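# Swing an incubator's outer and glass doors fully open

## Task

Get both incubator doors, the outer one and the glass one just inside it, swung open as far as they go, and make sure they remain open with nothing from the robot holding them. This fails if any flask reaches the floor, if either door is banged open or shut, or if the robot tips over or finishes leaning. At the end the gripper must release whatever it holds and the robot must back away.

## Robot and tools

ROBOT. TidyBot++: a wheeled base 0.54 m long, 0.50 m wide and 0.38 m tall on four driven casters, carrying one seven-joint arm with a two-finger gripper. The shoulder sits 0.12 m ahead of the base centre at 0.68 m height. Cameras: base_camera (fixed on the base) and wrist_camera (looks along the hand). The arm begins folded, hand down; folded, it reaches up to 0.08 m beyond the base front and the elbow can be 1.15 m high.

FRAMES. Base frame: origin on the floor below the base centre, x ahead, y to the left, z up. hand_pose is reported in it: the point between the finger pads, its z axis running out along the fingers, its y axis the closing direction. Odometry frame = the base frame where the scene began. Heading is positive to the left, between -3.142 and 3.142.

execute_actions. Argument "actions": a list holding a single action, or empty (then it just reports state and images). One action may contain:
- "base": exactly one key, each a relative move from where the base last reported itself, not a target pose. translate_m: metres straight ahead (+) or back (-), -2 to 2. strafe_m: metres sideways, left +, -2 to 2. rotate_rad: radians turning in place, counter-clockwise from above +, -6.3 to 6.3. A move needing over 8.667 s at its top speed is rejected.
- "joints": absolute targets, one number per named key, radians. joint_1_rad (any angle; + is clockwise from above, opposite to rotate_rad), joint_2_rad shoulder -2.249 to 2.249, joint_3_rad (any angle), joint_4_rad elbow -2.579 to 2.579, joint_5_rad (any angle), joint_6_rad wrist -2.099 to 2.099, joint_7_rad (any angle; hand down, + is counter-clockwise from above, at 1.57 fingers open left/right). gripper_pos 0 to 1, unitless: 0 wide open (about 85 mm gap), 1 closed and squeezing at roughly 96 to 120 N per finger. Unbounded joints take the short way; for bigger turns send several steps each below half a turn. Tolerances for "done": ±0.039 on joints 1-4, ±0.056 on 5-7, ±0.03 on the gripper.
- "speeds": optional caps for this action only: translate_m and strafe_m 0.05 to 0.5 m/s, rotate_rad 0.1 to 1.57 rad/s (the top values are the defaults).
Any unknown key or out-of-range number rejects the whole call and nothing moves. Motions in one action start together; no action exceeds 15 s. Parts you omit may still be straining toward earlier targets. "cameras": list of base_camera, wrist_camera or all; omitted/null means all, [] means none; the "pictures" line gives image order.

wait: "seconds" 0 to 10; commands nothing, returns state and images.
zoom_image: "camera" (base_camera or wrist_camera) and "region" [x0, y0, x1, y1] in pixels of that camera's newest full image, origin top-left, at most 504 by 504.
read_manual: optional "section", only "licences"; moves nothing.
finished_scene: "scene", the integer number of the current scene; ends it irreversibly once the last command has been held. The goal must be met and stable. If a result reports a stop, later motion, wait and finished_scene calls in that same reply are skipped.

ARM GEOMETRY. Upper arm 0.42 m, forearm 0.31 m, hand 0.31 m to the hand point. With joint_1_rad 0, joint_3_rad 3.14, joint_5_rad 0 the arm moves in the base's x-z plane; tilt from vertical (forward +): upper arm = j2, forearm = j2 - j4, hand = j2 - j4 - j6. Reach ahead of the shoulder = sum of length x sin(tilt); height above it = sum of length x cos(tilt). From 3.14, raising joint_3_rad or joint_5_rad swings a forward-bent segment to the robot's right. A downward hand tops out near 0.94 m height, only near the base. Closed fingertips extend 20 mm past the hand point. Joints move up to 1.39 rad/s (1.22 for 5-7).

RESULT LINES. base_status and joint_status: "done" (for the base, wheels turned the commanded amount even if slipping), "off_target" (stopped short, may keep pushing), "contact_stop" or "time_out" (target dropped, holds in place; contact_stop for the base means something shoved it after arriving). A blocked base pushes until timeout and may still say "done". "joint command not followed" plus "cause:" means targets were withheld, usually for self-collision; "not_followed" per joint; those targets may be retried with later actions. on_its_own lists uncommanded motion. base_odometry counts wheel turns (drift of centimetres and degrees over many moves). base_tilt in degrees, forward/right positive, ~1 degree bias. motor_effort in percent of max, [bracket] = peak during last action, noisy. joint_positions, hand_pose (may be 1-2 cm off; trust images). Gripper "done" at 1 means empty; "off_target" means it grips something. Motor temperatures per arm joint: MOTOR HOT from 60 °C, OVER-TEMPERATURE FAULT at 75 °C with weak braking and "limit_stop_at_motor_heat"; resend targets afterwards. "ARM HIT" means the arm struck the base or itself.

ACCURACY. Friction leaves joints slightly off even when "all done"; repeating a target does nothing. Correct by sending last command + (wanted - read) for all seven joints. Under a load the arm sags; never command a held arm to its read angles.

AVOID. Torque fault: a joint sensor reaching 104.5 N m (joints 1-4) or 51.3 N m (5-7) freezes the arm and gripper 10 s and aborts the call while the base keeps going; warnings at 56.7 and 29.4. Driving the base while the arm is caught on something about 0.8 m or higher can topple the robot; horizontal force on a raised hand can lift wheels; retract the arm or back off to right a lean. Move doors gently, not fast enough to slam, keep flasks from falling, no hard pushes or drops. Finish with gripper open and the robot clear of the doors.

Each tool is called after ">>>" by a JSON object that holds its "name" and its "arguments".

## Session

>>> {"name": "execute_actions", "arguments": {"actions": []}}

Scene clock: 0.00 s.
Motor temperatures (°C, as the motors report them): [34 34 33 30 39 39 44]
base_odometry: x=+0.000 y=+0.000 heading=+0.000 (m, m, rad; odometry frame)
base_tilt: forward=-0.6 right=-0.2 (deg)
base_status: not commanded
joint_positions: joint_1_rad=+0.046 joint_2_rad=-0.307 joint_3_rad=+3.194 joint_4_rad=-2.542 joint_5_rad=+0.019 joint_6_rad=-0.915 joint_7_rad=+1.602 gripper_pos=+0.000
joint_status: not commanded
motor_effort: joint_1_rad=+0 joint_2_rad=-2 joint_3_rad=+0 joint_4_rad=+11 joint_5_rad=+0 joint_6_rad=-1 joint_7_rad=+0 (%)
hand_pose: x=+0.2366 y=-0.0131 z=+0.5780 quat_wxyz=(-0.001, +1.000, -0.027, -0.005) (m; base frame)
pictures: base_camera, wrist_camera
Images, in order (width x height): base_camera 644x364, wrist_camera 644x476.

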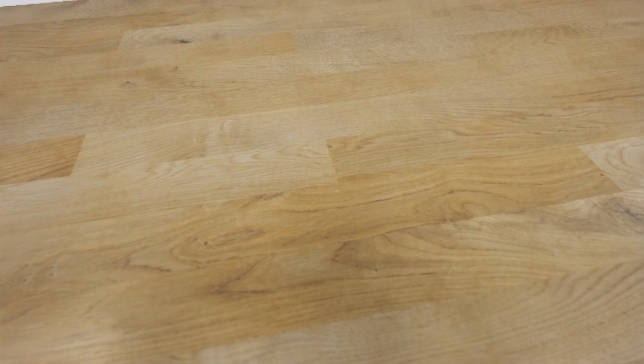

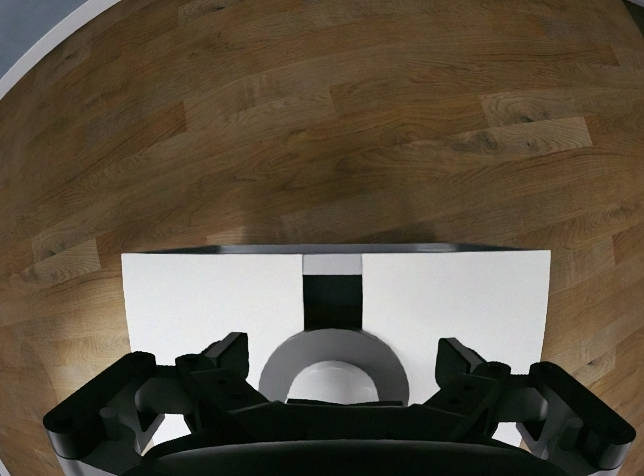

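>>> {"name": "execute_actions", "arguments": {"actions": [{"joints":{"joint_6_rad":0.55,"joint_1_rad":0,"joint_3_rad":3.14,"joint_5_rad":0,"joint_7_rad":1.57}}], "cameras": ["wrist_camera"]}}

>>> {"name": "execute_actions", "arguments": {"actions": [{"joints":{"joint_1_rad":1.6}}], "cameras": ["wrist_camera"]}}

>>> {"name": "execute_actions", "arguments": {"actions": [{"joints":{"joint_1_rad":-1.6}}], "cameras": ["wrist_camera"]}}

Scene clock: 7.63 s.
Motor temperatures (°C, as the motors report them): [34 34 33 30 39 39 44]
base_odometry: x=+0.000 y=+0.000 heading=+0.000 (m, m, rad; odometry frame)
base_tilt: forward=-0.5 right=-0.2 (deg)
base_status: not commanded
joint_positions: joint_1_rad=+0.011 joint_2_rad=-0.307 joint_3_rad=+3.166 joint_4_rad=-2.542 joint_5_rad=+0.019 joint_6_rad=+0.533 joint_7_rad=+1.602 gripper_pos=+0.000
joint_status: all done
motor_effort: joint_1_rad=+1(1) joint_2_rad=-8(8) joint_3_rad=+0(0) joint_4_rad=+16(17) joint_5_rad=+0(0) joint_6_rad=+9(9) joint_7_rad=+0(0) (%)
hand_pose: x=+0.5482 y=-0.0119 z=+0.8483 quat_wxyz=(+0.021, +0.752, +0.006, +0.659) (m; base frame)
pictures: wrist_camera
Images, in order (width x height): wrist_camera 644x476.

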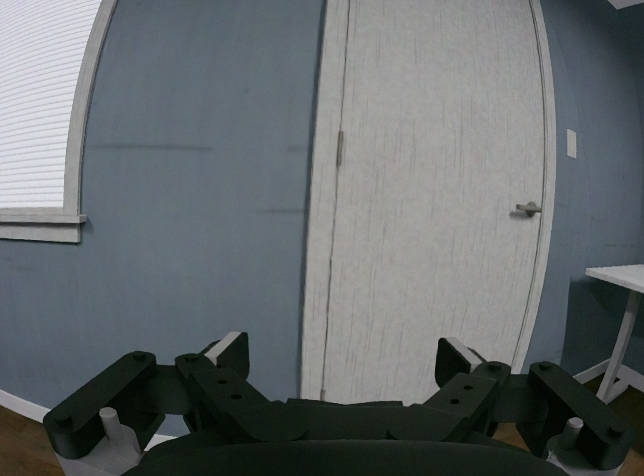

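Scene clock: 10.43 s.
Motor temperatures (°C, as the motors report them): [34 34 33 30 39 39 44]
base_odometry: x=+0.000 y=+0.000 heading=+0.000 (m, m, rad; odometry frame)
base_tilt: forward=-0.6 right=-0.3 (deg)
base_status: not commanded
joint_positions: joint_1_rad=+1.591 joint_2_rad=-0.307 joint_3_rad=+3.164 joint_4_rad=-2.542 joint_5_rad=+0.019 joint_6_rad=+0.533 joint_7_rad=+1.602 gripper_pos=+0.000
joint_status: all done
motor_effort: joint_1_rad=+0(1) joint_2_rad=-7(8) joint_3_rad=-1(0) joint_4_rad=+15(16) joint_5_rad=+0(0) joint_6_rad=+9(9) joint_7_rad=+0(0) (%)
hand_pose: x=+0.1045 y=-0.4291 z=+0.8483 quat_wxyz=(+0.482, +0.534, -0.529, +0.449) (m; base frame)
pictures: wrist_camera
Images, in order (width x height): wrist_camera 644x476.

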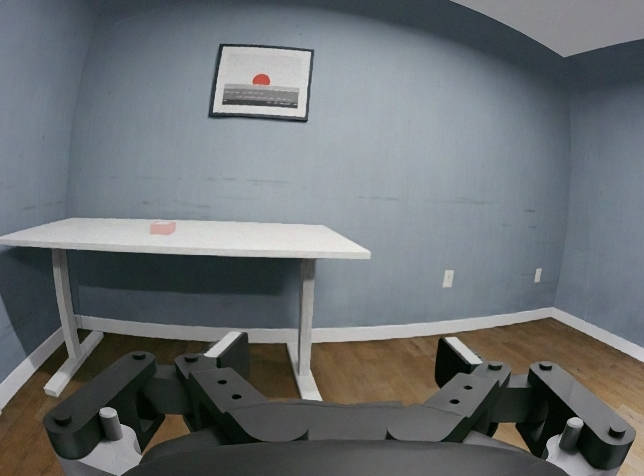

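Scene clock: 14.33 s.
Motor temperatures (°C, as the motors report them): [34 34 33 30 39 39 44]
base_odometry: x=+0.000 y=+0.000 heading=+0.000 (m, m, rad; odometry frame)
base_tilt: forward=-0.6 right=-0.2 (deg)
base_status: not commanded
joint_positions: joint_1_rad=+4.674 joint_2_rad=-0.307 joint_3_rad=+3.164 joint_4_rad=-2.542 joint_5_rad=+0.019 joint_6_rad=+0.533 joint_7_rad=+1.602 gripper_pos=+0.000
joint_status: all done
motor_effort: joint_1_rad=+1(1) joint_2_rad=-8(8) joint_3_rad=+0(0) joint_4_rad=+16(17) joint_5_rad=+0(0) joint_6_rad=+9(9) joint_7_rad=+0(1) (%)
hand_pose: x=+0.1081 y=+0.4292 z=+0.8483 quat_wxyz=(+0.463, -0.513, -0.550, -0.469) (m; base frame)
pictures: wrist_camera
Images, in order (width x height): wrist_camera 644x476.

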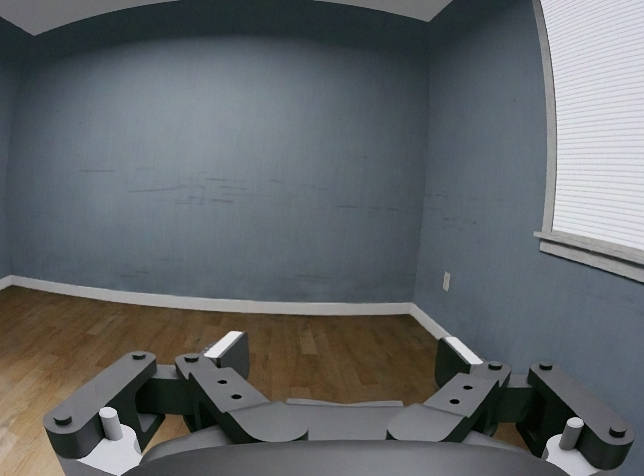

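>>> {"name": "execute_actions", "arguments": {"actions": [{"base":{"rotate_rad":3.14},"joints":{"joint_1_rad":0}}]}}

Scene clock: 20.67 s.
Motor temperatures (°C, as the motors report them): [34 34 33 30 39 39 44]
base_odometry: x=+0.000 y=+0.000 heading=+3.139 (m, m, rad; odometry frame)
base_tilt: forward=-0.5 right=-0.3 (deg)
base_status: done
joint_positions: joint_1_rad=+6.272 joint_2_rad=-0.307 joint_3_rad=+3.161 joint_4_rad=-2.542 joint_5_rad=+0.019 joint_6_rad=+0.533 joint_7_rad=+1.602 gripper_pos=+0.000
joint_status: all done
motor_effort: joint_1_rad=+1(0) joint_2_rad=-8(8) joint_3_rad=-1(0) joint_4_rad=+15(16) joint_5_rad=+0(0) joint_6_rad=+8(9) joint_7_rad=+1(1) (%)
hand_pose: x=+0.5483 y=+0.0000 z=+0.8483 quat_wxyz=(-0.012, -0.752, -0.016, -0.659) (m; base frame)
pictures: base_camera, wrist_camera
Images, in order (width x height): base_camera 644x364, wrist_camera 644x476.

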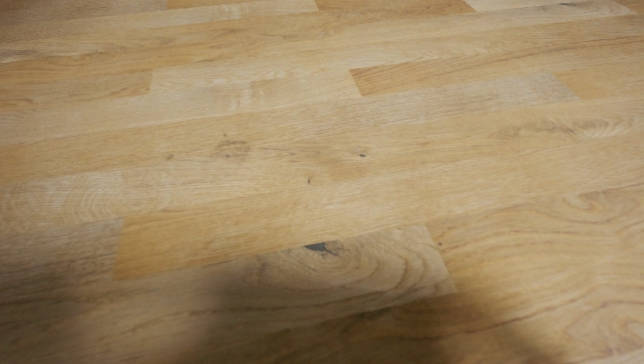

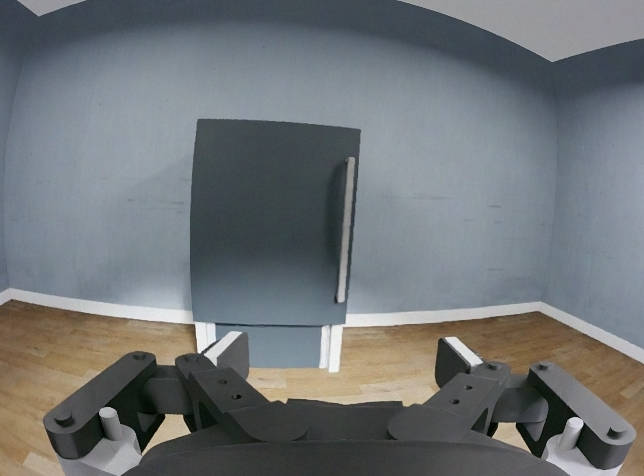

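>>> {"name": "execute_actions", "arguments": {"actions": [{"base":{"rotate_rad":0.23}}]}}

Scene clock: 28.67 s.
Motor temperatures (°C, as the motors report them): [34 34 33 30 39 39 44]
base_odometry: x=+0.000 y=+0.000 heading=-2.915 (m, m, rad; odometry frame)
base_tilt: forward=-0.6 right=-0.3 (deg)
base_status: done
joint_positions: joint_1_rad=+6.276 joint_2_rad=-0.307 joint_3_rad=+3.157 joint_4_rad=-2.542 joint_5_rad=+0.019 joint_6_rad=+0.533 joint_7_rad=+1.602 gripper_pos=+0.000
joint_status: not commanded
motor_effort: joint_1_rad=+1(1) joint_2_rad=-8(8) joint_3_rad=+0(1) joint_4_rad=+16(16) joint_5_rad=+0(0) joint_6_rad=+8(9) joint_7_rad=+0(0) (%)
hand_pose: x=+0.5483 y=+0.0001 z=+0.8483 quat_wxyz=(-0.013, -0.752, -0.016, -0.659) (m; base frame)
pictures: base_camera, wrist_camera
Images, in order (width x height): base_camera 644x364, wrist_camera 644x476.

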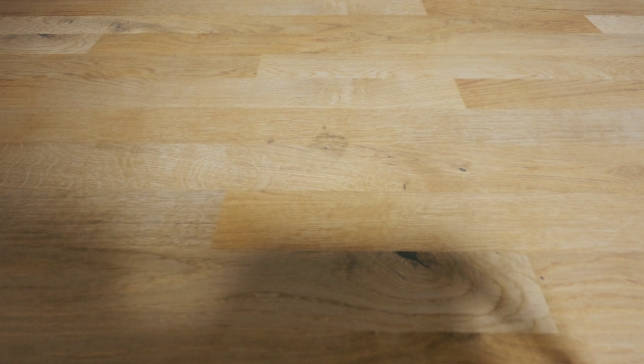

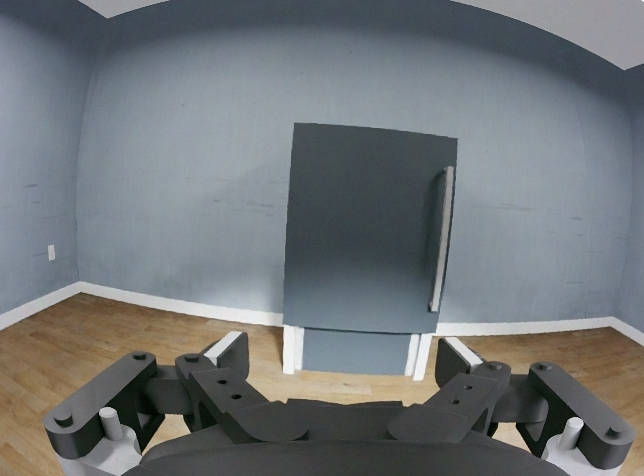

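>>> {"name": "execute_actions", "arguments": {"actions": [{"base":{"strafe_m":-0.52},"joints":{"joint_2_rad":0.4,"joint_4_rad":-1.9,"joint_6_rad":0.73}}], "cameras": []}}

>>> {"name": "execute_actions", "arguments": {"actions": [{"base":{"translate_m":0.65}}]}}

Scene clock: 40.17 s.
Motor temperatures (°C, as the motors report them): [34 34 33 30 39 39 44]
base_odometry: x=-0.118 y=+0.506 heading=-2.914 (m, m, rad; odometry frame)
base_tilt: forward=-0.5 right=-0.2 (deg)
base_status: done
joint_positions: joint_1_rad=+6.285 joint_2_rad=+0.395 joint_3_rad=+3.156 joint_4_rad=-1.923 joint_5_rad=+0.019 joint_6_rad=+0.687 joint_7_rad=+1.602 gripper_pos=+0.000
joint_status: all done
motor_effort: joint_1_rad=+1(3) joint_2_rad=-33(35) joint_3_rad=-1(2) joint_4_rad=+15(17) joint_5_rad=+0(0) joint_6_rad=+9(8) joint_7_rad=+1(1) (%)
hand_pose: x=+0.8223 y=-0.0047 z=+0.8379 quat_wxyz=(-0.019, -0.728, -0.017, -0.685) (m; base frame)
pictures: none
No camera images: the call's "cameras" was empty. Leave "cameras" out to get every camera's image.

Scene clock: 42.83 s.
Motor temperatures (°C, as the motors report them): [34 34 33 30 39 39 44]
base_odometry: x=-0.752 y=+0.361 heading=-2.915 (m, m, rad; odometry frame)
base_tilt: forward=-0.5 right=-0.3 (deg)
base_status: done
joint_positions: joint_1_rad=+6.285 joint_2_rad=+0.396 joint_3_rad=+3.156 joint_4_rad=-1.919 joint_5_rad=+0.019 joint_6_rad=+0.691 joint_7_rad=+1.602 gripper_pos=+0.000
joint_status: not commanded
motor_effort: joint_1_rad=+1(4) joint_2_rad=-33(36) joint_3_rad=-1(1) joint_4_rad=+15(16) joint_5_rad=+0(0) joint_6_rad=+9(10) joint_7_rad=+0(1) (%)
hand_pose: x=+0.8236 y=-0.0047 z=+0.8406 quat_wxyz=(-0.019, -0.725, -0.017, -0.688) (m; base frame)
pictures: base_camera, wrist_camera
Images, in order (width x height): base_camera 644x364, wrist_camera 644x476.

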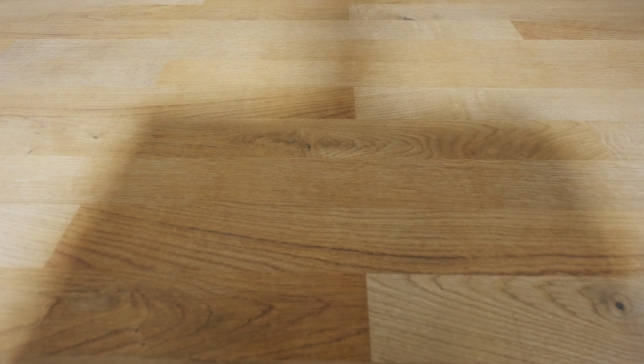

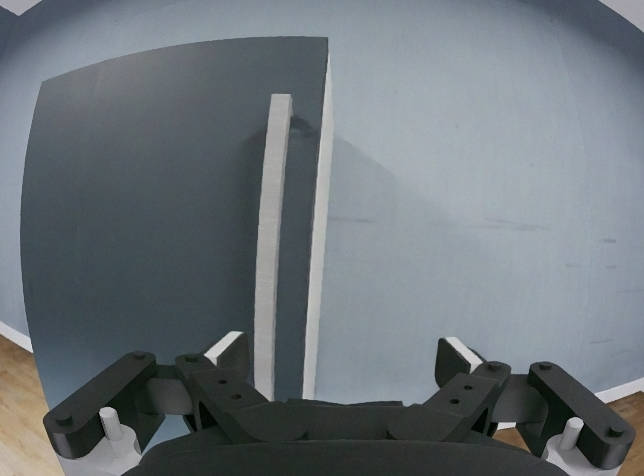

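>>> {"name": "execute_actions", "arguments": {"actions": [{"base":{"strafe_m":0.08},"speeds":{"strafe_m":0.2}}], "cameras": []}}

>>> {"name": "execute_actions", "arguments": {"actions": [{"base":{"translate_m":0.2},"speeds":{"translate_m":0.2}}], "cameras": ["wrist_camera"]}}

Scene clock: 50.33 s.
Motor temperatures (°C, as the motors report them): [34 34 33 30 39 39 44]
base_odometry: x=-0.734 y=+0.282 heading=-2.915 (m, m, rad; odometry frame)
base_tilt: forward=-0.6 right=-0.3 (deg)
base_status: done
joint_positions: joint_1_rad=+6.279 joint_2_rad=+0.396 joint_3_rad=+3.153 joint_4_rad=-1.918 joint_5_rad=+0.019 joint_6_rad=+0.691 joint_7_rad=+1.602 gripper_pos=+0.000
joint_status: not commanded
motor_effort: joint_1_rad=+1(2) joint_2_rad=-33(34) joint_3_rad=-1(3) joint_4_rad=+15(16) joint_5_rad=+0(0) joint_6_rad=+9(9) joint_7_rad=+0(0) (%)
hand_pose: x=+0.8236 y=+0.0014 z=+0.8409 quat_wxyz=(-0.015, -0.725, -0.020, -0.688) (m; base frame)
pictures: none
No camera images: the call's "cameras" was empty. Leave "cameras" out to get every camera's image.

Scene clock: 52.10 s.
Motor temperatures (°C, as the motors report them): [34 34 33 30 39 39 44]
base_odometry: x=-0.929 y=+0.237 heading=-2.915 (m, m, rad; odometry frame)
base_tilt: forward=-0.5 right=-0.2 (deg)
base_status: done
joint_positions: joint_1_rad=+6.279 joint_2_rad=+0.396 joint_3_rad=+3.153 joint_4_rad=-1.918 joint_5_rad=+0.019 joint_6_rad=+0.692 joint_7_rad=+1.602 gripper_pos=+0.000
joint_status: not commanded
motor_effort: joint_1_rad=+1(0) joint_2_rad=-33(36) joint_3_rad=+0(2) joint_4_rad=+15(17) joint_5_rad=+0(1) joint_6_rad=+8(10) joint_7_rad=+0(0) (%)
hand_pose: x=+0.8239 y=+0.0014 z=+0.8416 quat_wxyz=(-0.015, -0.725, -0.020, -0.689) (m; base frame)
pictures: wrist_camera
Images, in order (width x height): wrist_camera 644x476.

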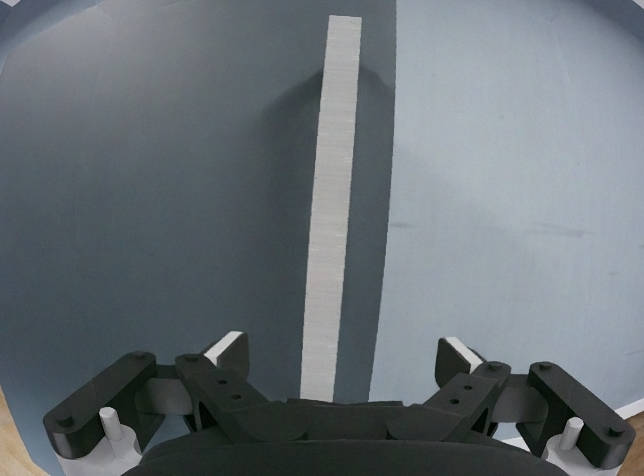

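>>> {"name": "execute_actions", "arguments": {"actions": [{"base":{"strafe_m":0.015},"speeds":{"strafe_m":0.1}}], "cameras": []}}

>>> {"name": "execute_actions", "arguments": {"actions": [{"base":{"translate_m":0.12},"speeds":{"translate_m":0.1}}], "cameras": ["wrist_camera"]}}

Scene clock: 60.47 s.
Motor temperatures (°C, as the motors report them): [34 34 33 30 39 39 44]
base_odometry: x=-0.926 y=+0.222 heading=-2.915 (m, m, rad; odometry frame)
base_tilt: forward=-0.6 right=-0.2 (deg)
base_status: done
joint_positions: joint_1_rad=+6.280 joint_2_rad=+0.396 joint_3_rad=+3.152 joint_4_rad=-1.918 joint_5_rad=+0.018 joint_6_rad=+0.692 joint_7_rad=+1.602 gripper_pos=+0.000
joint_status: not commanded
motor_effort: joint_1_rad=+2(3) joint_2_rad=-33(35) joint_3_rad=+0(4) joint_4_rad=+16(16) joint_5_rad=+0(1) joint_6_rad=+9(9) joint_7_rad=+0(0) (%)
hand_pose: x=+0.8239 y=+0.0011 z=+0.8416 quat_wxyz=(-0.015, -0.725, -0.020, -0.689) (m; base frame)
pictures: none
No camera images: the call's "cameras" was empty. Leave "cameras" out to get every camera's image.

Scene clock: 62.23 s.
Motor temperatures (°C, as the motors report them): [34 34 33 30 39 39 44]
base_odometry: x=-1.043 y=+0.195 heading=-2.915 (m, m, rad; odometry frame)
base_tilt: forward=-0.5 right=-0.3 (deg)
base_status: done
joint_positions: joint_1_rad=+6.280 joint_2_rad=+0.397 joint_3_rad=+3.152 joint_4_rad=-1.917 joint_5_rad=+0.018 joint_6_rad=+0.693 joint_7_rad=+1.602 gripper_pos=+0.000
joint_status: not commanded
motor_effort: joint_1_rad=+1(1) joint_2_rad=-32(36) joint_3_rad=+0(3) joint_4_rad=+14(17) joint_5_rad=+0(1) joint_6_rad=+8(9) joint_7_rad=+0(1) (%)
hand_pose: x=+0.8241 y=+0.0011 z=+0.8417 quat_wxyz=(-0.015, -0.724, -0.020, -0.689) (m; base frame)
pictures: wrist_camera
Images, in order (width x height): wrist_camera 644x476.

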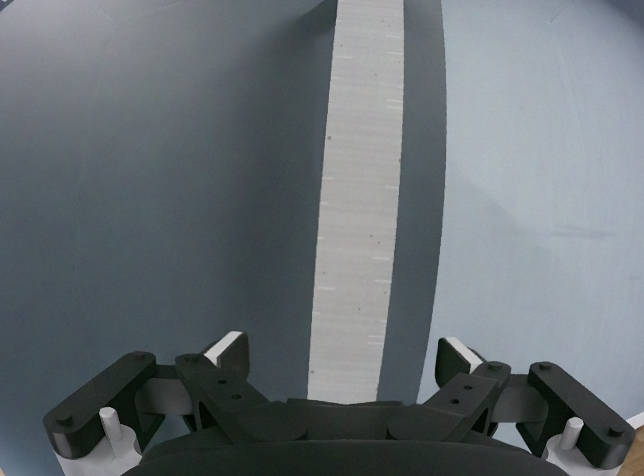

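>>> {"name": "execute_actions", "arguments": {"actions": [{"base":{"translate_m":0.025},"speeds":{"translate_m":0.05}}], "cameras": []}}

>>> {"name": "execute_actions", "arguments": {"actions": [{"joints":{"gripper_pos":1}}], "cameras": ["wrist_camera"]}}

>>> {"name": "execute_actions", "arguments": {"actions": [{"base":{"translate_m":-0.13},"speeds":{"translate_m":0.05}}], "cameras": ["wrist_camera"]}}

Scene clock: 68.73 s.
Motor temperatures (°C, as the motors report them): [34 34 33 30 39 39 44]
base_odometry: x=-1.067 y=+0.189 heading=-2.914 (m, m, rad; odometry frame)
base_tilt: forward=-0.5 right=-0.3 (deg)
base_status: done
joint_positions: joint_1_rad=+6.280 joint_2_rad=+0.397 joint_3_rad=+3.152 joint_4_rad=-1.917 joint_5_rad=+0.018 joint_6_rad=+0.693 joint_7_rad=+1.602 gripper_pos=+0.000
joint_status: not commanded
motor_effort: joint_1_rad=+1(4) joint_2_rad=-33(36) joint_3_rad=-1(1) joint_4_rad=+15(16) joint_5_rad=+0(0) joint_6_rad=+8(9) joint_7_rad=+1(0) (%)
hand_pose: x=+0.8242 y=+0.0011 z=+0.8415 quat_wxyz=(-0.015, -0.724, -0.020, -0.689) (m; base frame)
pictures: none
No camera images: the call's "cameras" was empty. Leave "cameras" out to get every camera's image.

Scene clock: 69.83 s.
Motor temperatures (°C, as the motors report them): [34 34 33 30 39 39 44]
base_odometry: x=-1.067 y=+0.189 heading=-2.914 (m, m, rad; odometry frame)
base_tilt: forward=-0.5 right=-0.3 (deg)
base_status: not commanded
joint_positions: joint_1_rad=+6.280 joint_2_rad=+0.397 joint_3_rad=+3.149 joint_4_rad=-1.917 joint_5_rad=+0.005 joint_6_rad=+0.693 joint_7_rad=+1.579 gripper_pos=+0.677
joint_status: gripper_pos off_target (ended at +0.677, target +1.000)
motor_effort: joint_1_rad=+1(5) joint_2_rad=-34(37) joint_3_rad=-2(7) joint_4_rad=+17(18) joint_5_rad=-3(7) joint_6_rad=+10(12) joint_7_rad=-4(13) (%)
hand_pose: x=+0.8242 y=+0.0006 z=+0.8412 quat_wxyz=(-0.005, -0.725, -0.005, -0.689) (m; base frame)
pictures: wrist_camera
Images, in order (width x height): wrist_camera 644x476.

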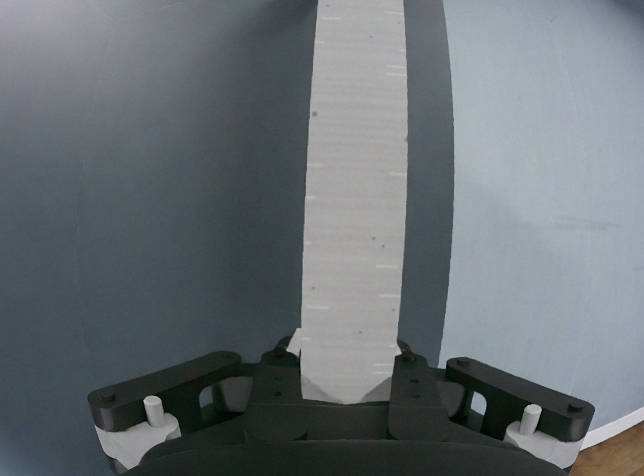

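Scene clock: 72.90 s.
Motor temperatures (°C, as the motors report them): [34 34 33 30 39 39 44]
base_odometry: x=-0.940 y=+0.218 heading=-2.914 (m, m, rad; odometry frame)
base_tilt: forward=-0.5 right=-0.3 (deg)
base_status: done
joint_positions: joint_1_rad=+6.251 joint_2_rad=+0.418 joint_3_rad=+3.137 joint_4_rad=-1.889 joint_5_rad=+0.004 joint_6_rad=+0.693 joint_7_rad=+1.579 gripper_pos=+0.688
joint_status: not commanded
motor_effort: joint_1_rad=+7(10) joint_2_rad=-38(43) joint_3_rad=+2(5) joint_4_rad=+11(17) joint_5_rad=+1(4) joint_6_rad=+10(12) joint_7_rad=-4(4) (%)
hand_pose: x=+0.8331 y=+0.0275 z=+0.8416 quat_wxyz=(+0.010, -0.722, -0.017, -0.691) (m; base frame)
pictures: wrist_camera
Images, in order (width x height): wrist_camera 644x476.

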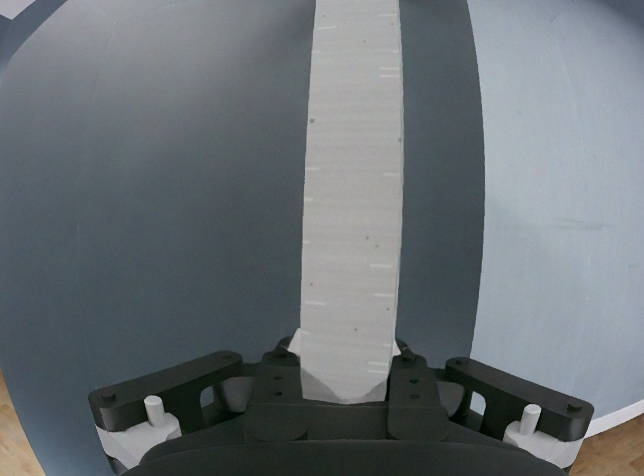

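Repeat the mirrored sequence.

>>> {"name": "execute_actions", "arguments": {"actions": [{"base":{"strafe_m":0.06},"speeds":{"strafe_m":0.06}}], "cameras": []}}

>>> {"name": "execute_actions", "arguments": {"actions": [{"base":{"translate_m":-0.12},"speeds":{"translate_m":0.06}}], "cameras": []}}

>>> {"name": "execute_actions", "arguments": {"actions": [{"base":{"strafe_m":0.08},"speeds":{"strafe_m":0.06}}], "cameras": []}}

>>> {"name": "execute_actions", "arguments": {"actions": [{"base":{"translate_m":-0.1},"speeds":{"translate_m":0.06}}], "cameras": []}}

>>> {"name": "execute_actions", "arguments": {"actions": [{"base":{"strafe_m":0.08},"speeds":{"strafe_m":0.06}}], "cameras": []}}

>>> {"name": "execute_actions", "arguments": {"actions": [{"base":{"translate_m":-0.08},"speeds":{"translate_m":0.06}}]}}

Scene clock: 83.77 s.
Motor temperatures (°C, as the motors report them): [34 34 33 30 39 39 44]
base_odometry: x=-0.927 y=+0.160 heading=-2.914 (m, m, rad; odometry frame)
base_tilt: forward=-0.5 right=-0.2 (deg)
base_status: done
joint_positions: joint_1_rad=+6.325 joint_2_rad=+0.416 joint_3_rad=+3.156 joint_4_rad=-1.893 joint_5_rad=+0.000 joint_6_rad=+0.693 joint_7_rad=+1.579 gripper_pos=+0.694
joint_status: not commanded
motor_effort: joint_1_rad=-7(10) joint_2_rad=-34(38) joint_3_rad=-7(10) joint_4_rad=+18(18) joint_5_rad=+3(4) joint_6_rad=+10(10) joint_7_rad=+2(4) (%)
hand_pose: x=+0.8317 y=-0.0371 z=+0.8415 quat_wxyz=(-0.024, -0.722, +0.015, -0.691) (m; base frame)
pictures: none
No camera images: the call's "cameras" was empty. Leave "cameras" out to get every camera's image.

Scene clock: 86.27 s.
Motor temperatures (°C, as the motors report them): [34 34 33 30 39 39 44]
base_odometry: x=-0.810 y=+0.187 heading=-2.914 (m, m, rad; odometry frame)
base_tilt: forward=-0.5 right=-0.3 (deg)
base_status: done
joint_positions: joint_1_rad=+6.258 joint_2_rad=+0.435 joint_3_rad=+3.151 joint_4_rad=-1.867 joint_5_rad=-0.020 joint_6_rad=+0.695 joint_7_rad=+1.579 gripper_pos=+0.697
joint_status: not commanded
motor_effort: joint_1_rad=+6(8) joint_2_rad=-42(46) joint_3_rad=+0(6) joint_4_rad=+6(20) joint_5_rad=+6(7) joint_6_rad=+9(12) joint_7_rad=-3(5) (%)
hand_pose: x=+0.8414 y=+0.0100 z=+0.8423 quat_wxyz=(+0.002, -0.720, +0.000, -0.694) (m; base frame)
pictures: none
No camera images: the call's "cameras" was empty. Leave "cameras" out to get every camera's image.

Scene clock: 88.07 s.
Motor temperatures (°C, as the motors report them): [34 34 33 30 39 39 44]
base_odometry: x=-0.792 y=+0.109 heading=-2.914 (m, m, rad; odometry frame)
base_tilt: forward=-0.6 right=-0.2 (deg)
base_status: done
joint_positions: joint_1_rad=+6.345 joint_2_rad=+0.419 joint_3_rad=+3.179 joint_4_rad=-1.889 joint_5_rad=-0.023 joint_6_rad=+0.695 joint_7_rad=+1.579 gripper_pos=+0.698
joint_status: not commanded
motor_effort: joint_1_rad=-10(13) joint_2_rad=-35(43) joint_3_rad=-10(13) joint_4_rad=+18(18) joint_5_rad=+6(7) joint_6_rad=+10(10) joint_7_rad=+1(6) (%)
hand_pose: x=+0.8308 y=-0.0696 z=+0.8420 quat_wxyz=(-0.041, -0.721, +0.038, -0.691) (m; base frame)
pictures: none
No camera images: the call's "cameras" was empty. Leave "cameras" out to get every camera's image.

Scene clock: 90.23 s.
Motor temperatures (°C, as the motors report them): [34 34 33 30 39 39 44]
base_odometry: x=-0.694 y=+0.131 heading=-2.913 (m, m, rad; odometry frame)
base_tilt: forward=-0.5 right=-0.3 (deg)
base_status: done
joint_positions: joint_1_rad=+6.272 joint_2_rad=+0.436 joint_3_rad=+3.168 joint_4_rad=-1.866 joint_5_rad=-0.030 joint_6_rad=+0.696 joint_7_rad=+1.579 gripper_pos=+0.698
joint_status: not commanded
motor_effort: joint_1_rad=+4(10) joint_2_rad=-43(45) joint_3_rad=-3(10) joint_4_rad=+6(19) joint_5_rad=+5(8) joint_6_rad=+9(12) joint_7_rad=-4(5) (%)
hand_pose: x=+0.8419 y=-0.0120 z=+0.8426 quat_wxyz=(-0.010, -0.719, +0.013, -0.695) (m; base frame)
pictures: none
No camera images: the call's "cameras" was empty. Leave "cameras" out to get every camera's image.

Scene clock: 92.03 s.
Motor temperatures (°C, as the motors report them): [34 34 33 30 39 39 44]
base_odometry: x=-0.676 y=+0.053 heading=-2.914 (m, m, rad; odometry frame)
base_tilt: forward=-0.5 right=-0.2 (deg)
base_status: done
joint_positions: joint_1_rad=+6.355 joint_2_rad=+0.406 joint_3_rad=+3.186 joint_4_rad=-1.906 joint_5_rad=-0.027 joint_6_rad=+0.696 joint_7_rad=+1.579 gripper_pos=+0.698
joint_status: not commanded
motor_effort: joint_1_rad=-12(16) joint_2_rad=-32(43) joint_3_rad=-12(15) joint_4_rad=+20(21) joint_5_rad=+5(7) joint_6_rad=+10(11) joint_7_rad=+2(5) (%)
hand_pose: x=+0.8237 y=-0.0810 z=+0.8419 quat_wxyz=(-0.047, -0.721, +0.045, -0.689) (m; base frame)
pictures: none
No camera images: the call's "cameras" was empty. Leave "cameras" out to get every camera's image.

Scene clock: 93.87 s.
Motor temperatures (°C, as the motors report them): [34 34 33 30 39 39 44]
base_odometry: x=-0.598 y=+0.071 heading=-2.913 (m, m, rad; odometry frame)
base_tilt: forward=-0.5 right=-0.2 (deg)
base_status: done
joint_positions: joint_1_rad=+6.282 joint_2_rad=+0.439 joint_3_rad=+3.177 joint_4_rad=-1.862 joint_5_rad=-0.039 joint_6_rad=+0.698 joint_7_rad=+1.579 gripper_pos=+0.698
joint_status: not commanded
motor_effort: joint_1_rad=+3(13) joint_2_rad=-44(47) joint_3_rad=-3(12) joint_4_rad=+7(19) joint_5_rad=+3(10) joint_6_rad=+11(11) joint_7_rad=-6(6) (%)
hand_pose: x=+0.8429 y=-0.0265 z=+0.8429 quat_wxyz=(-0.018, -0.718, +0.023, -0.695) (m; base frame)
pictures: base_camera, wrist_camera
Images, in order (width x height): base_camera 644x364, wrist_camera 644x476.

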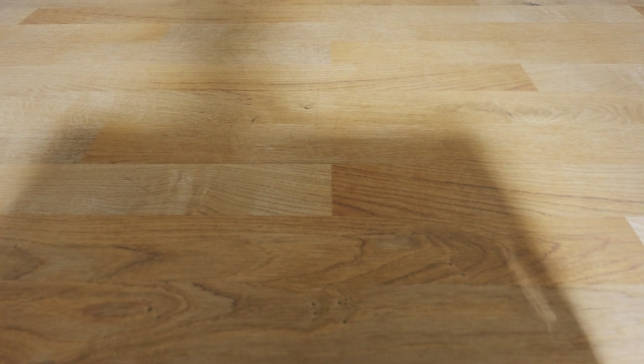

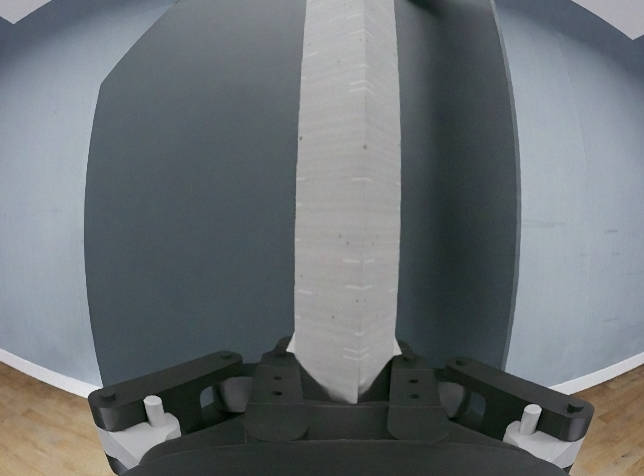

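>>> {"name": "execute_actions", "arguments": {"actions": [{"base":{"strafe_m":0.08},"speeds":{"strafe_m":0.06}}], "cameras": []}}

>>> {"name": "execute_actions", "arguments": {"actions": [{"base":{"translate_m":-0.05},"speeds":{"translate_m":0.05}}], "cameras": ["wrist_camera"]}}

>>> {"name": "execute_actions", "arguments": {"actions": [{"joints":{"gripper_pos":0,"joint_1_rad":0.03}}], "cameras": []}}

>>> {"name": "execute_actions", "arguments": {"actions": [{"base":{"translate_m":-0.22},"speeds":{"translate_m":0.15}}], "cameras": ["wrist_camera"]}}

Scene clock: 105.70 s.
Motor temperatures (°C, as the motors report them): [34 34 33 30 39 39 44]
base_odometry: x=-0.580 y=-0.007 heading=-2.914 (m, m, rad; odometry frame)
base_tilt: forward=-0.5 right=-0.2 (deg)
base_status: done
joint_positions: joint_1_rad=+6.354 joint_2_rad=+0.397 joint_3_rad=+3.189 joint_4_rad=-1.919 joint_5_rad=-0.036 joint_6_rad=+0.698 joint_7_rad=+1.579 gripper_pos=+0.698
joint_status: not commanded
motor_effort: joint_1_rad=-13(15) joint_2_rad=-31(42) joint_3_rad=-13(16) joint_4_rad=+21(23) joint_5_rad=+3(6) joint_6_rad=+7(10) joint_7_rad=-2(7) (%)
hand_pose: x=+0.8192 y=-0.0837 z=+0.8419 quat_wxyz=(-0.048, -0.722, +0.050, -0.689) (m; base frame)
pictures: none
No camera images: the call's "cameras" was empty. Leave "cameras" out to get every camera's image.

Scene clock: 107.30 s.
Motor temperatures (°C, as the motors report them): [34 34 33 30 39 39 44]
base_odometry: x=-0.532 y=+0.004 heading=-2.913 (m, m, rad; odometry frame)
base_tilt: forward=-0.5 right=-0.2 (deg)
base_status: done
joint_positions: joint_1_rad=+6.302 joint_2_rad=+0.436 joint_3_rad=+3.188 joint_4_rad=-1.868 joint_5_rad=-0.043 joint_6_rad=+0.700 joint_7_rad=+1.580 gripper_pos=+0.698
joint_status: not commanded
motor_effort: joint_1_rad=-4(12) joint_2_rad=-39(48) joint_3_rad=-9(13) joint_4_rad=+6(20) joint_5_rad=+5(10) joint_6_rad=+7(14) joint_7_rad=-6(7) (%)
hand_pose: x=+0.8402 y=-0.0485 z=+0.8425 quat_wxyz=(-0.030, -0.718, +0.033, -0.695) (m; base frame)
pictures: wrist_camera
Images, in order (width x height): wrist_camera 644x476.

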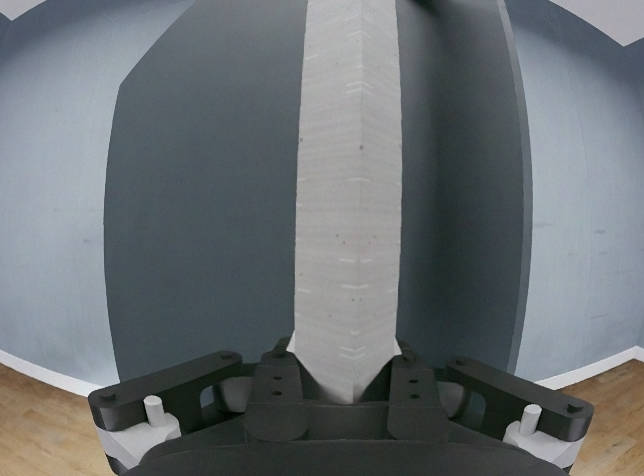

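Scene clock: 108.40 s.
Motor temperatures (°C, as the motors report them): [34 34 33 30 39 39 44]
base_odometry: x=-0.531 y=+0.004 heading=-2.913 (m, m, rad; odometry frame)
base_tilt: forward=-0.6 right=-0.3 (deg)
base_status: not commanded
joint_positions: joint_1_rad=+6.309 joint_2_rad=+0.404 joint_3_rad=+3.160 joint_4_rad=-1.902 joint_5_rad=-0.021 joint_6_rad=+0.700 joint_7_rad=+1.581 gripper_pos=+0.000
joint_status: all done
motor_effort: joint_1_rad=+1(4) joint_2_rad=-34(44) joint_3_rad=-1(8) joint_4_rad=+15(17) joint_5_rad=+0(5) joint_6_rad=+9(10) joint_7_rad=+0(7) (%)
hand_pose: x=+0.8280 y=-0.0318 z=+0.8468 quat_wxyz=(-0.020, -0.719, +0.019, -0.694) (m; base frame)
pictures: none
No camera images: the call's "cameras" was empty. Leave "cameras" out to get every camera's image.

Scene clock: 110.53 s.
Motor temperatures (°C, as the motors report them): [34 34 33 30 39 39 44]
base_odometry: x=-0.317 y=+0.054 heading=-2.913 (m, m, rad; odometry frame)
base_tilt: forward=-0.6 right=-0.2 (deg)
base_status: done
joint_positions: joint_1_rad=+6.309 joint_2_rad=+0.403 joint_3_rad=+3.160 joint_4_rad=-1.902 joint_5_rad=-0.021 joint_6_rad=+0.700 joint_7_rad=+1.581 gripper_pos=+0.000
joint_status: not commanded
motor_effort: joint_1_rad=+1(3) joint_2_rad=-34(37) joint_3_rad=-1(2) joint_4_rad=+15(17) joint_5_rad=+0(0) joint_6_rad=+9(10) joint_7_rad=+1(0) (%)
hand_pose: x=+0.8279 y=-0.0318 z=+0.8472 quat_wxyz=(-0.020, -0.719, +0.019, -0.695) (m; base frame)
pictures: wrist_camera
Images, in order (width x height): wrist_camera 644x476.

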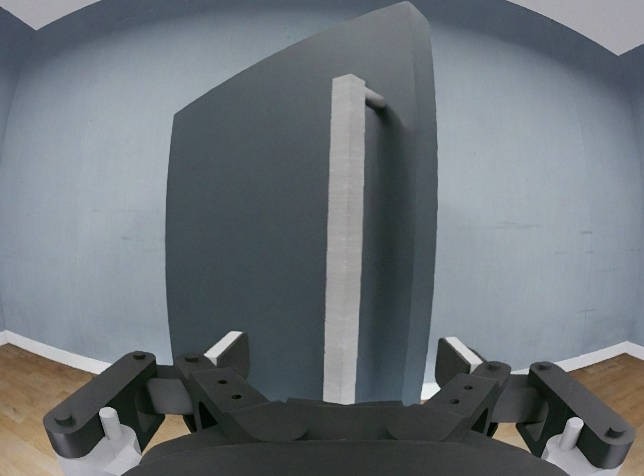

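>>> {"name": "execute_actions", "arguments": {"actions": [{"base":{"strafe_m":-0.21},"joints":{"gripper_pos":1,"joint_7_rad":0.0,"joint_1_rad":0.0,"joint_3_rad":3.14,"joint_5_rad":0},"speeds":{"strafe_m":0.25}}], "cameras": []}}

>>> {"name": "execute_actions", "arguments": {"actions": [{"base":{"translate_m":0.25},"speeds":{"translate_m":0.15}}], "cameras": ["wrist_camera"]}}

>>> {"name": "execute_actions", "arguments": {"actions": [{"base":{"strafe_m":0.12},"speeds":{"strafe_m":0.05}}], "cameras": ["wrist_camera"]}}

Scene clock: 125.40 s.
Motor temperatures (°C, as the motors report them): [34 34 33 30 39 39 44]
base_odometry: x=-0.364 y=+0.259 heading=-2.914 (m, m, rad; odometry frame)
base_tilt: forward=-0.5 right=-0.2 (deg)
base_status: done
joint_positions: joint_1_rad=+6.292 joint_2_rad=+0.403 joint_3_rad=+3.158 joint_4_rad=-1.902 joint_5_rad=-0.020 joint_6_rad=+0.700 joint_7_rad=+0.014 gripper_pos=+0.999
joint_status: all done
motor_effort: joint_1_rad=+1(4) joint_2_rad=-34(34) joint_3_rad=-1(3) joint_4_rad=+16(16) joint_5_rad=+0(1) joint_6_rad=+10(9) joint_7_rad=+1(0) (%)
hand_pose: x=+0.8284 y=-0.0188 z=+0.8472 quat_wxyz=(+0.481, -0.500, +0.517, -0.502) (m; base frame)
pictures: none
No camera images: the call's "cameras" was empty. Leave "cameras" out to get every camera's image.

Scene clock: 127.73 s.
Motor temperatures (°C, as the motors report them): [34 34 33 30 39 39 44]
base_odometry: x=-0.608 y=+0.203 heading=-2.914 (m, m, rad; odometry frame)
base_tilt: forward=-0.6 right=-0.2 (deg)
base_status: done
joint_positions: joint_1_rad=+6.292 joint_2_rad=+0.402 joint_3_rad=+3.158 joint_4_rad=-1.902 joint_5_rad=-0.020 joint_6_rad=+0.700 joint_7_rad=+0.014 gripper_pos=+0.999
joint_status: not commanded
motor_effort: joint_1_rad=+1(1) joint_2_rad=-34(37) joint_3_rad=-1(1) joint_4_rad=+16(16) joint_5_rad=+1(1) joint_6_rad=+9(10) joint_7_rad=+1(1) (%)
hand_pose: x=+0.8282 y=-0.0187 z=+0.8480 quat_wxyz=(+0.481, -0.500, +0.516, -0.502) (m; base frame)
pictures: wrist_camera
Images, in order (width x height): wrist_camera 644x476.

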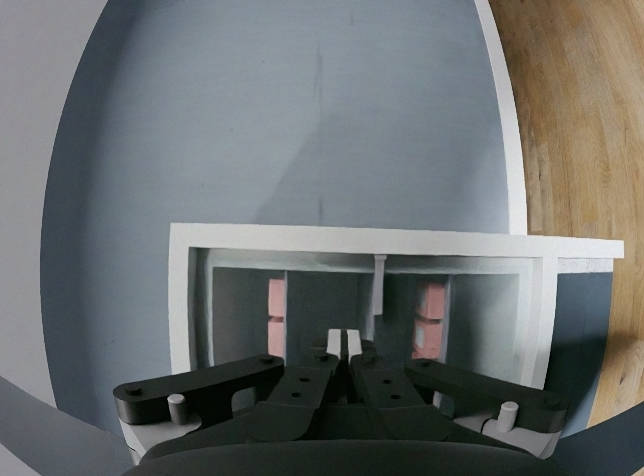

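Scene clock: 130.57 s.
Motor temperatures (°C, as the motors report them): [34 34 33 30 39 39 44]
base_odometry: x=-0.581 y=+0.086 heading=-2.914 (m, m, rad; odometry frame)
base_tilt: forward=-0.6 right=-0.3 (deg)
base_status: done
joint_positions: joint_1_rad=+6.324 joint_2_rad=+0.399 joint_3_rad=+3.162 joint_4_rad=-1.907 joint_5_rad=-0.020 joint_6_rad=+0.700 joint_7_rad=+0.014 gripper_pos=+0.999
joint_status: not commanded
motor_effort: joint_1_rad=-7(10) joint_2_rad=-31(35) joint_3_rad=-8(10) joint_4_rad=+17(23) joint_5_rad=+4(5) joint_6_rad=+9(10) joint_7_rad=+1(1) (%)
hand_pose: x=+0.8255 y=-0.0438 z=+0.8482 quat_wxyz=(+0.471, -0.491, +0.525, -0.511) (m; base frame)
pictures: wrist_camera
Images, in order (width x height): wrist_camera 644x476.

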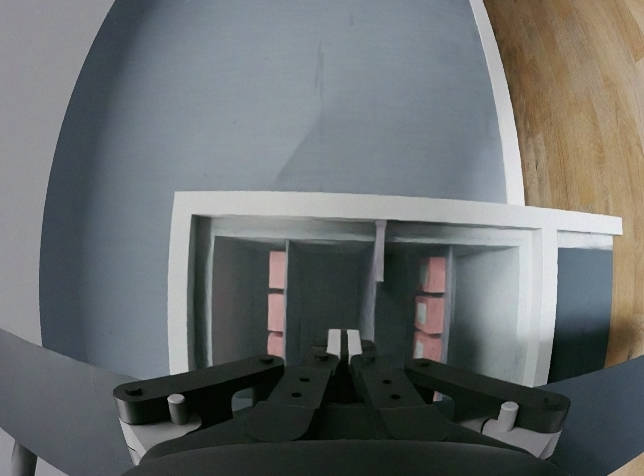

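Continue with ratchet: small strafe, back, strafe.

>>> {"name": "execute_actions", "arguments": {"actions": [{"base":{"strafe_m":0.05},"speeds":{"strafe_m":0.05}}], "cameras": []}}

>>> {"name": "execute_actions", "arguments": {"actions": [{"base":{"translate_m":-0.04},"speeds":{"translate_m":0.05}}], "cameras": []}}

>>> {"name": "execute_actions", "arguments": {"actions": [{"base":{"strafe_m":0.08},"speeds":{"strafe_m":0.05}}], "cameras": ["wrist_camera"]}}

Scene clock: 137.50 s.
Motor temperatures (°C, as the motors report them): [34 34 33 30 39 39 44]
base_odometry: x=-0.570 y=+0.037 heading=-2.914 (m, m, rad; odometry frame)
base_tilt: forward=-0.6 right=-0.2 (deg)
base_status: done
joint_positions: joint_1_rad=+6.362 joint_2_rad=+0.398 joint_3_rad=+3.194 joint_4_rad=-1.907 joint_5_rad=-0.031 joint_6_rad=+0.700 joint_7_rad=+0.014 gripper_pos=+0.999
joint_status: not commanded
motor_effort: joint_1_rad=-13(17) joint_2_rad=-31(32) joint_3_rad=-14(17) joint_4_rad=+19(20) joint_5_rad=+7(8) joint_6_rad=+9(10) joint_7_rad=+1(1) (%)
hand_pose: x=+0.8211 y=-0.0917 z=+0.8483 quat_wxyz=(+0.451, -0.472, +0.542, -0.529) (m; base frame)
pictures: none
No camera images: the call's "cameras" was empty. Leave "cameras" out to get every camera's image.

Scene clock: 138.77 s.
Motor temperatures (°C, as the motors report them): [34 34 33 30 39 39 44]
base_odometry: x=-0.531 y=+0.046 heading=-2.915 (m, m, rad; odometry frame)
base_tilt: forward=-0.5 right=-0.2 (deg)
base_status: done
joint_positions: joint_1_rad=+6.311 joint_2_rad=+0.397 joint_3_rad=+3.181 joint_4_rad=-1.908 joint_5_rad=-0.031 joint_6_rad=+0.701 joint_7_rad=+0.014 gripper_pos=+0.999
joint_status: not commanded
motor_effort: joint_1_rad=-4(13) joint_2_rad=-33(37) joint_3_rad=-5(13) joint_4_rad=+17(21) joint_5_rad=+3(7) joint_6_rad=+9(11) joint_7_rad=+1(1) (%)
hand_pose: x=+0.8250 y=-0.0472 z=+0.8485 quat_wxyz=(+0.469, -0.488, +0.528, -0.513) (m; base frame)
pictures: none
No camera images: the call's "cameras" was empty. Leave "cameras" out to get every camera's image.

Scene clock: 140.80 s.
Motor temperatures (°C, as the motors report them): [34 34 33 30 39 39 44]
base_odometry: x=-0.512 y=-0.032 heading=-2.915 (m, m, rad; odometry frame)
base_tilt: forward=-0.5 right=-0.2 (deg)
base_status: done
joint_positions: joint_1_rad=+6.382 joint_2_rad=+0.397 joint_3_rad=+3.212 joint_4_rad=-1.909 joint_5_rad=-0.043 joint_6_rad=+0.701 joint_7_rad=+0.014 gripper_pos=+0.999
joint_status: not commanded
motor_effort: joint_1_rad=-17(21) joint_2_rad=-31(33) joint_3_rad=-17(20) joint_4_rad=+21(22) joint_5_rad=+9(10) joint_6_rad=+10(10) joint_7_rad=+1(1) (%)
hand_pose: x=+0.8165 y=-0.1179 z=+0.8486 quat_wxyz=(+0.440, -0.459, +0.553, -0.538) (m; base frame)
pictures: wrist_camera
Images, in order (width x height): wrist_camera 644x476.

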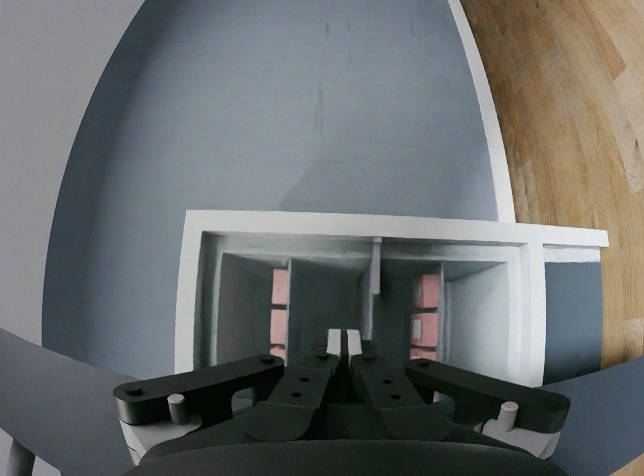

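>>> {"name": "execute_actions", "arguments": {"actions": [{"base":{"translate_m":-0.04},"speeds":{"translate_m":0.05}}], "cameras": []}}

>>> {"name": "execute_actions", "arguments": {"actions": [{"base":{"strafe_m":0.06},"speeds":{"strafe_m":0.05}}], "cameras": []}}

>>> {"name": "execute_actions", "arguments": {"actions": [{"base":{"translate_m":-0.03},"speeds":{"translate_m":0.05}}], "cameras": []}}

>>> {"name": "execute_actions", "arguments": {"actions": [{"base":{"strafe_m":0.07},"speeds":{"strafe_m":0.05}}], "cameras": ["wrist_camera"]}}

Scene clock: 148.67 s.
Motor temperatures (°C, as the motors report them): [34 34 33 30 39 39 44]
base_odometry: x=-0.473 y=-0.023 heading=-2.915 (m, m, rad; odometry frame)
base_tilt: forward=-0.6 right=-0.2 (deg)
base_status: done
joint_positions: joint_1_rad=+6.325 joint_2_rad=+0.395 joint_3_rad=+3.194 joint_4_rad=-1.912 joint_5_rad=-0.042 joint_6_rad=+0.701 joint_7_rad=+0.014 gripper_pos=+0.999
joint_status: not commanded
motor_effort: joint_1_rad=-6(18) joint_2_rad=-32(35) joint_3_rad=-7(16) joint_4_rad=+18(23) joint_5_rad=+4(9) joint_6_rad=+9(11) joint_7_rad=+1(1) (%)
hand_pose: x=+0.8221 y=-0.0671 z=+0.8485 quat_wxyz=(+0.461, -0.478, +0.537, -0.520) (m; base frame)
pictures: none
No camera images: the call's "cameras" was empty. Leave "cameras" out to get every camera's image.

Scene clock: 150.30 s.
Motor temperatures (°C, as the motors report them): [34 34 33 30 39 39 44]
base_odometry: x=-0.459 y=-0.082 heading=-2.915 (m, m, rad; odometry frame)
base_tilt: forward=-0.5 right=-0.2 (deg)
base_status: done
joint_positions: joint_1_rad=+6.381 joint_2_rad=+0.394 joint_3_rad=+3.211 joint_4_rad=-1.913 joint_5_rad=-0.042 joint_6_rad=+0.701 joint_7_rad=+0.014 gripper_pos=+0.999
joint_status: not commanded
motor_effort: joint_1_rad=-17(21) joint_2_rad=-30(32) joint_3_rad=-17(19) joint_4_rad=+22(22) joint_5_rad=+9(10) joint_6_rad=+10(10) joint_7_rad=+1(2) (%)
hand_pose: x=+0.8153 y=-0.1162 z=+0.8486 quat_wxyz=(+0.440, -0.460, +0.552, -0.538) (m; base frame)
pictures: none
No camera images: the call's "cameras" was empty. Leave "cameras" out to get every camera's image.

Scene clock: 151.37 s.
Motor temperatures (°C, as the motors report them): [34 34 33 30 39 39 44]
base_odometry: x=-0.430 y=-0.075 heading=-2.916 (m, m, rad; odometry frame)
base_tilt: forward=-0.5 right=-0.2 (deg)
base_status: done
joint_positions: joint_1_rad=+6.329 joint_2_rad=+0.391 joint_3_rad=+3.197 joint_4_rad=-1.916 joint_5_rad=-0.042 joint_6_rad=+0.701 joint_7_rad=+0.014 gripper_pos=+0.999
joint_status: not commanded
motor_effort: joint_1_rad=-6(17) joint_2_rad=-32(34) joint_3_rad=-6(17) joint_4_rad=+19(23) joint_5_rad=+4(8) joint_6_rad=+9(11) joint_7_rad=+1(0) (%)
hand_pose: x=+0.8201 y=-0.0722 z=+0.8485 quat_wxyz=(+0.458, -0.477, +0.539, -0.522) (m; base frame)
pictures: none
No camera images: the call's "cameras" was empty. Leave "cameras" out to get every camera's image.

Scene clock: 153.20 s.
Motor temperatures (°C, as the motors report them): [34 34 33 30 39 39 44]
base_odometry: x=-0.414 y=-0.143 heading=-2.916 (m, m, rad; odometry frame)
base_tilt: forward=-0.6 right=-0.2 (deg)
base_status: done
joint_positions: joint_1_rad=+6.388 joint_2_rad=+0.388 joint_3_rad=+3.218 joint_4_rad=-1.921 joint_5_rad=-0.048 joint_6_rad=+0.701 joint_7_rad=+0.014 gripper_pos=+0.999
joint_status: not commanded
motor_effort: joint_1_rad=-19(22) joint_2_rad=-28(32) joint_3_rad=-17(20) joint_4_rad=+23(25) joint_5_rad=+9(11) joint_6_rad=+10(11) joint_7_rad=+1(0) (%)
hand_pose: x=+0.8110 y=-0.1265 z=+0.8485 quat_wxyz=(+0.435, -0.455, +0.557, -0.541) (m; base frame)
pictures: wrist_camera
Images, in order (width x height): wrist_camera 644x476.

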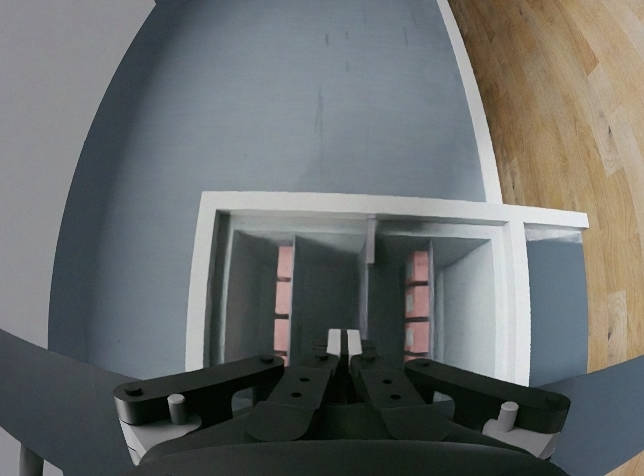

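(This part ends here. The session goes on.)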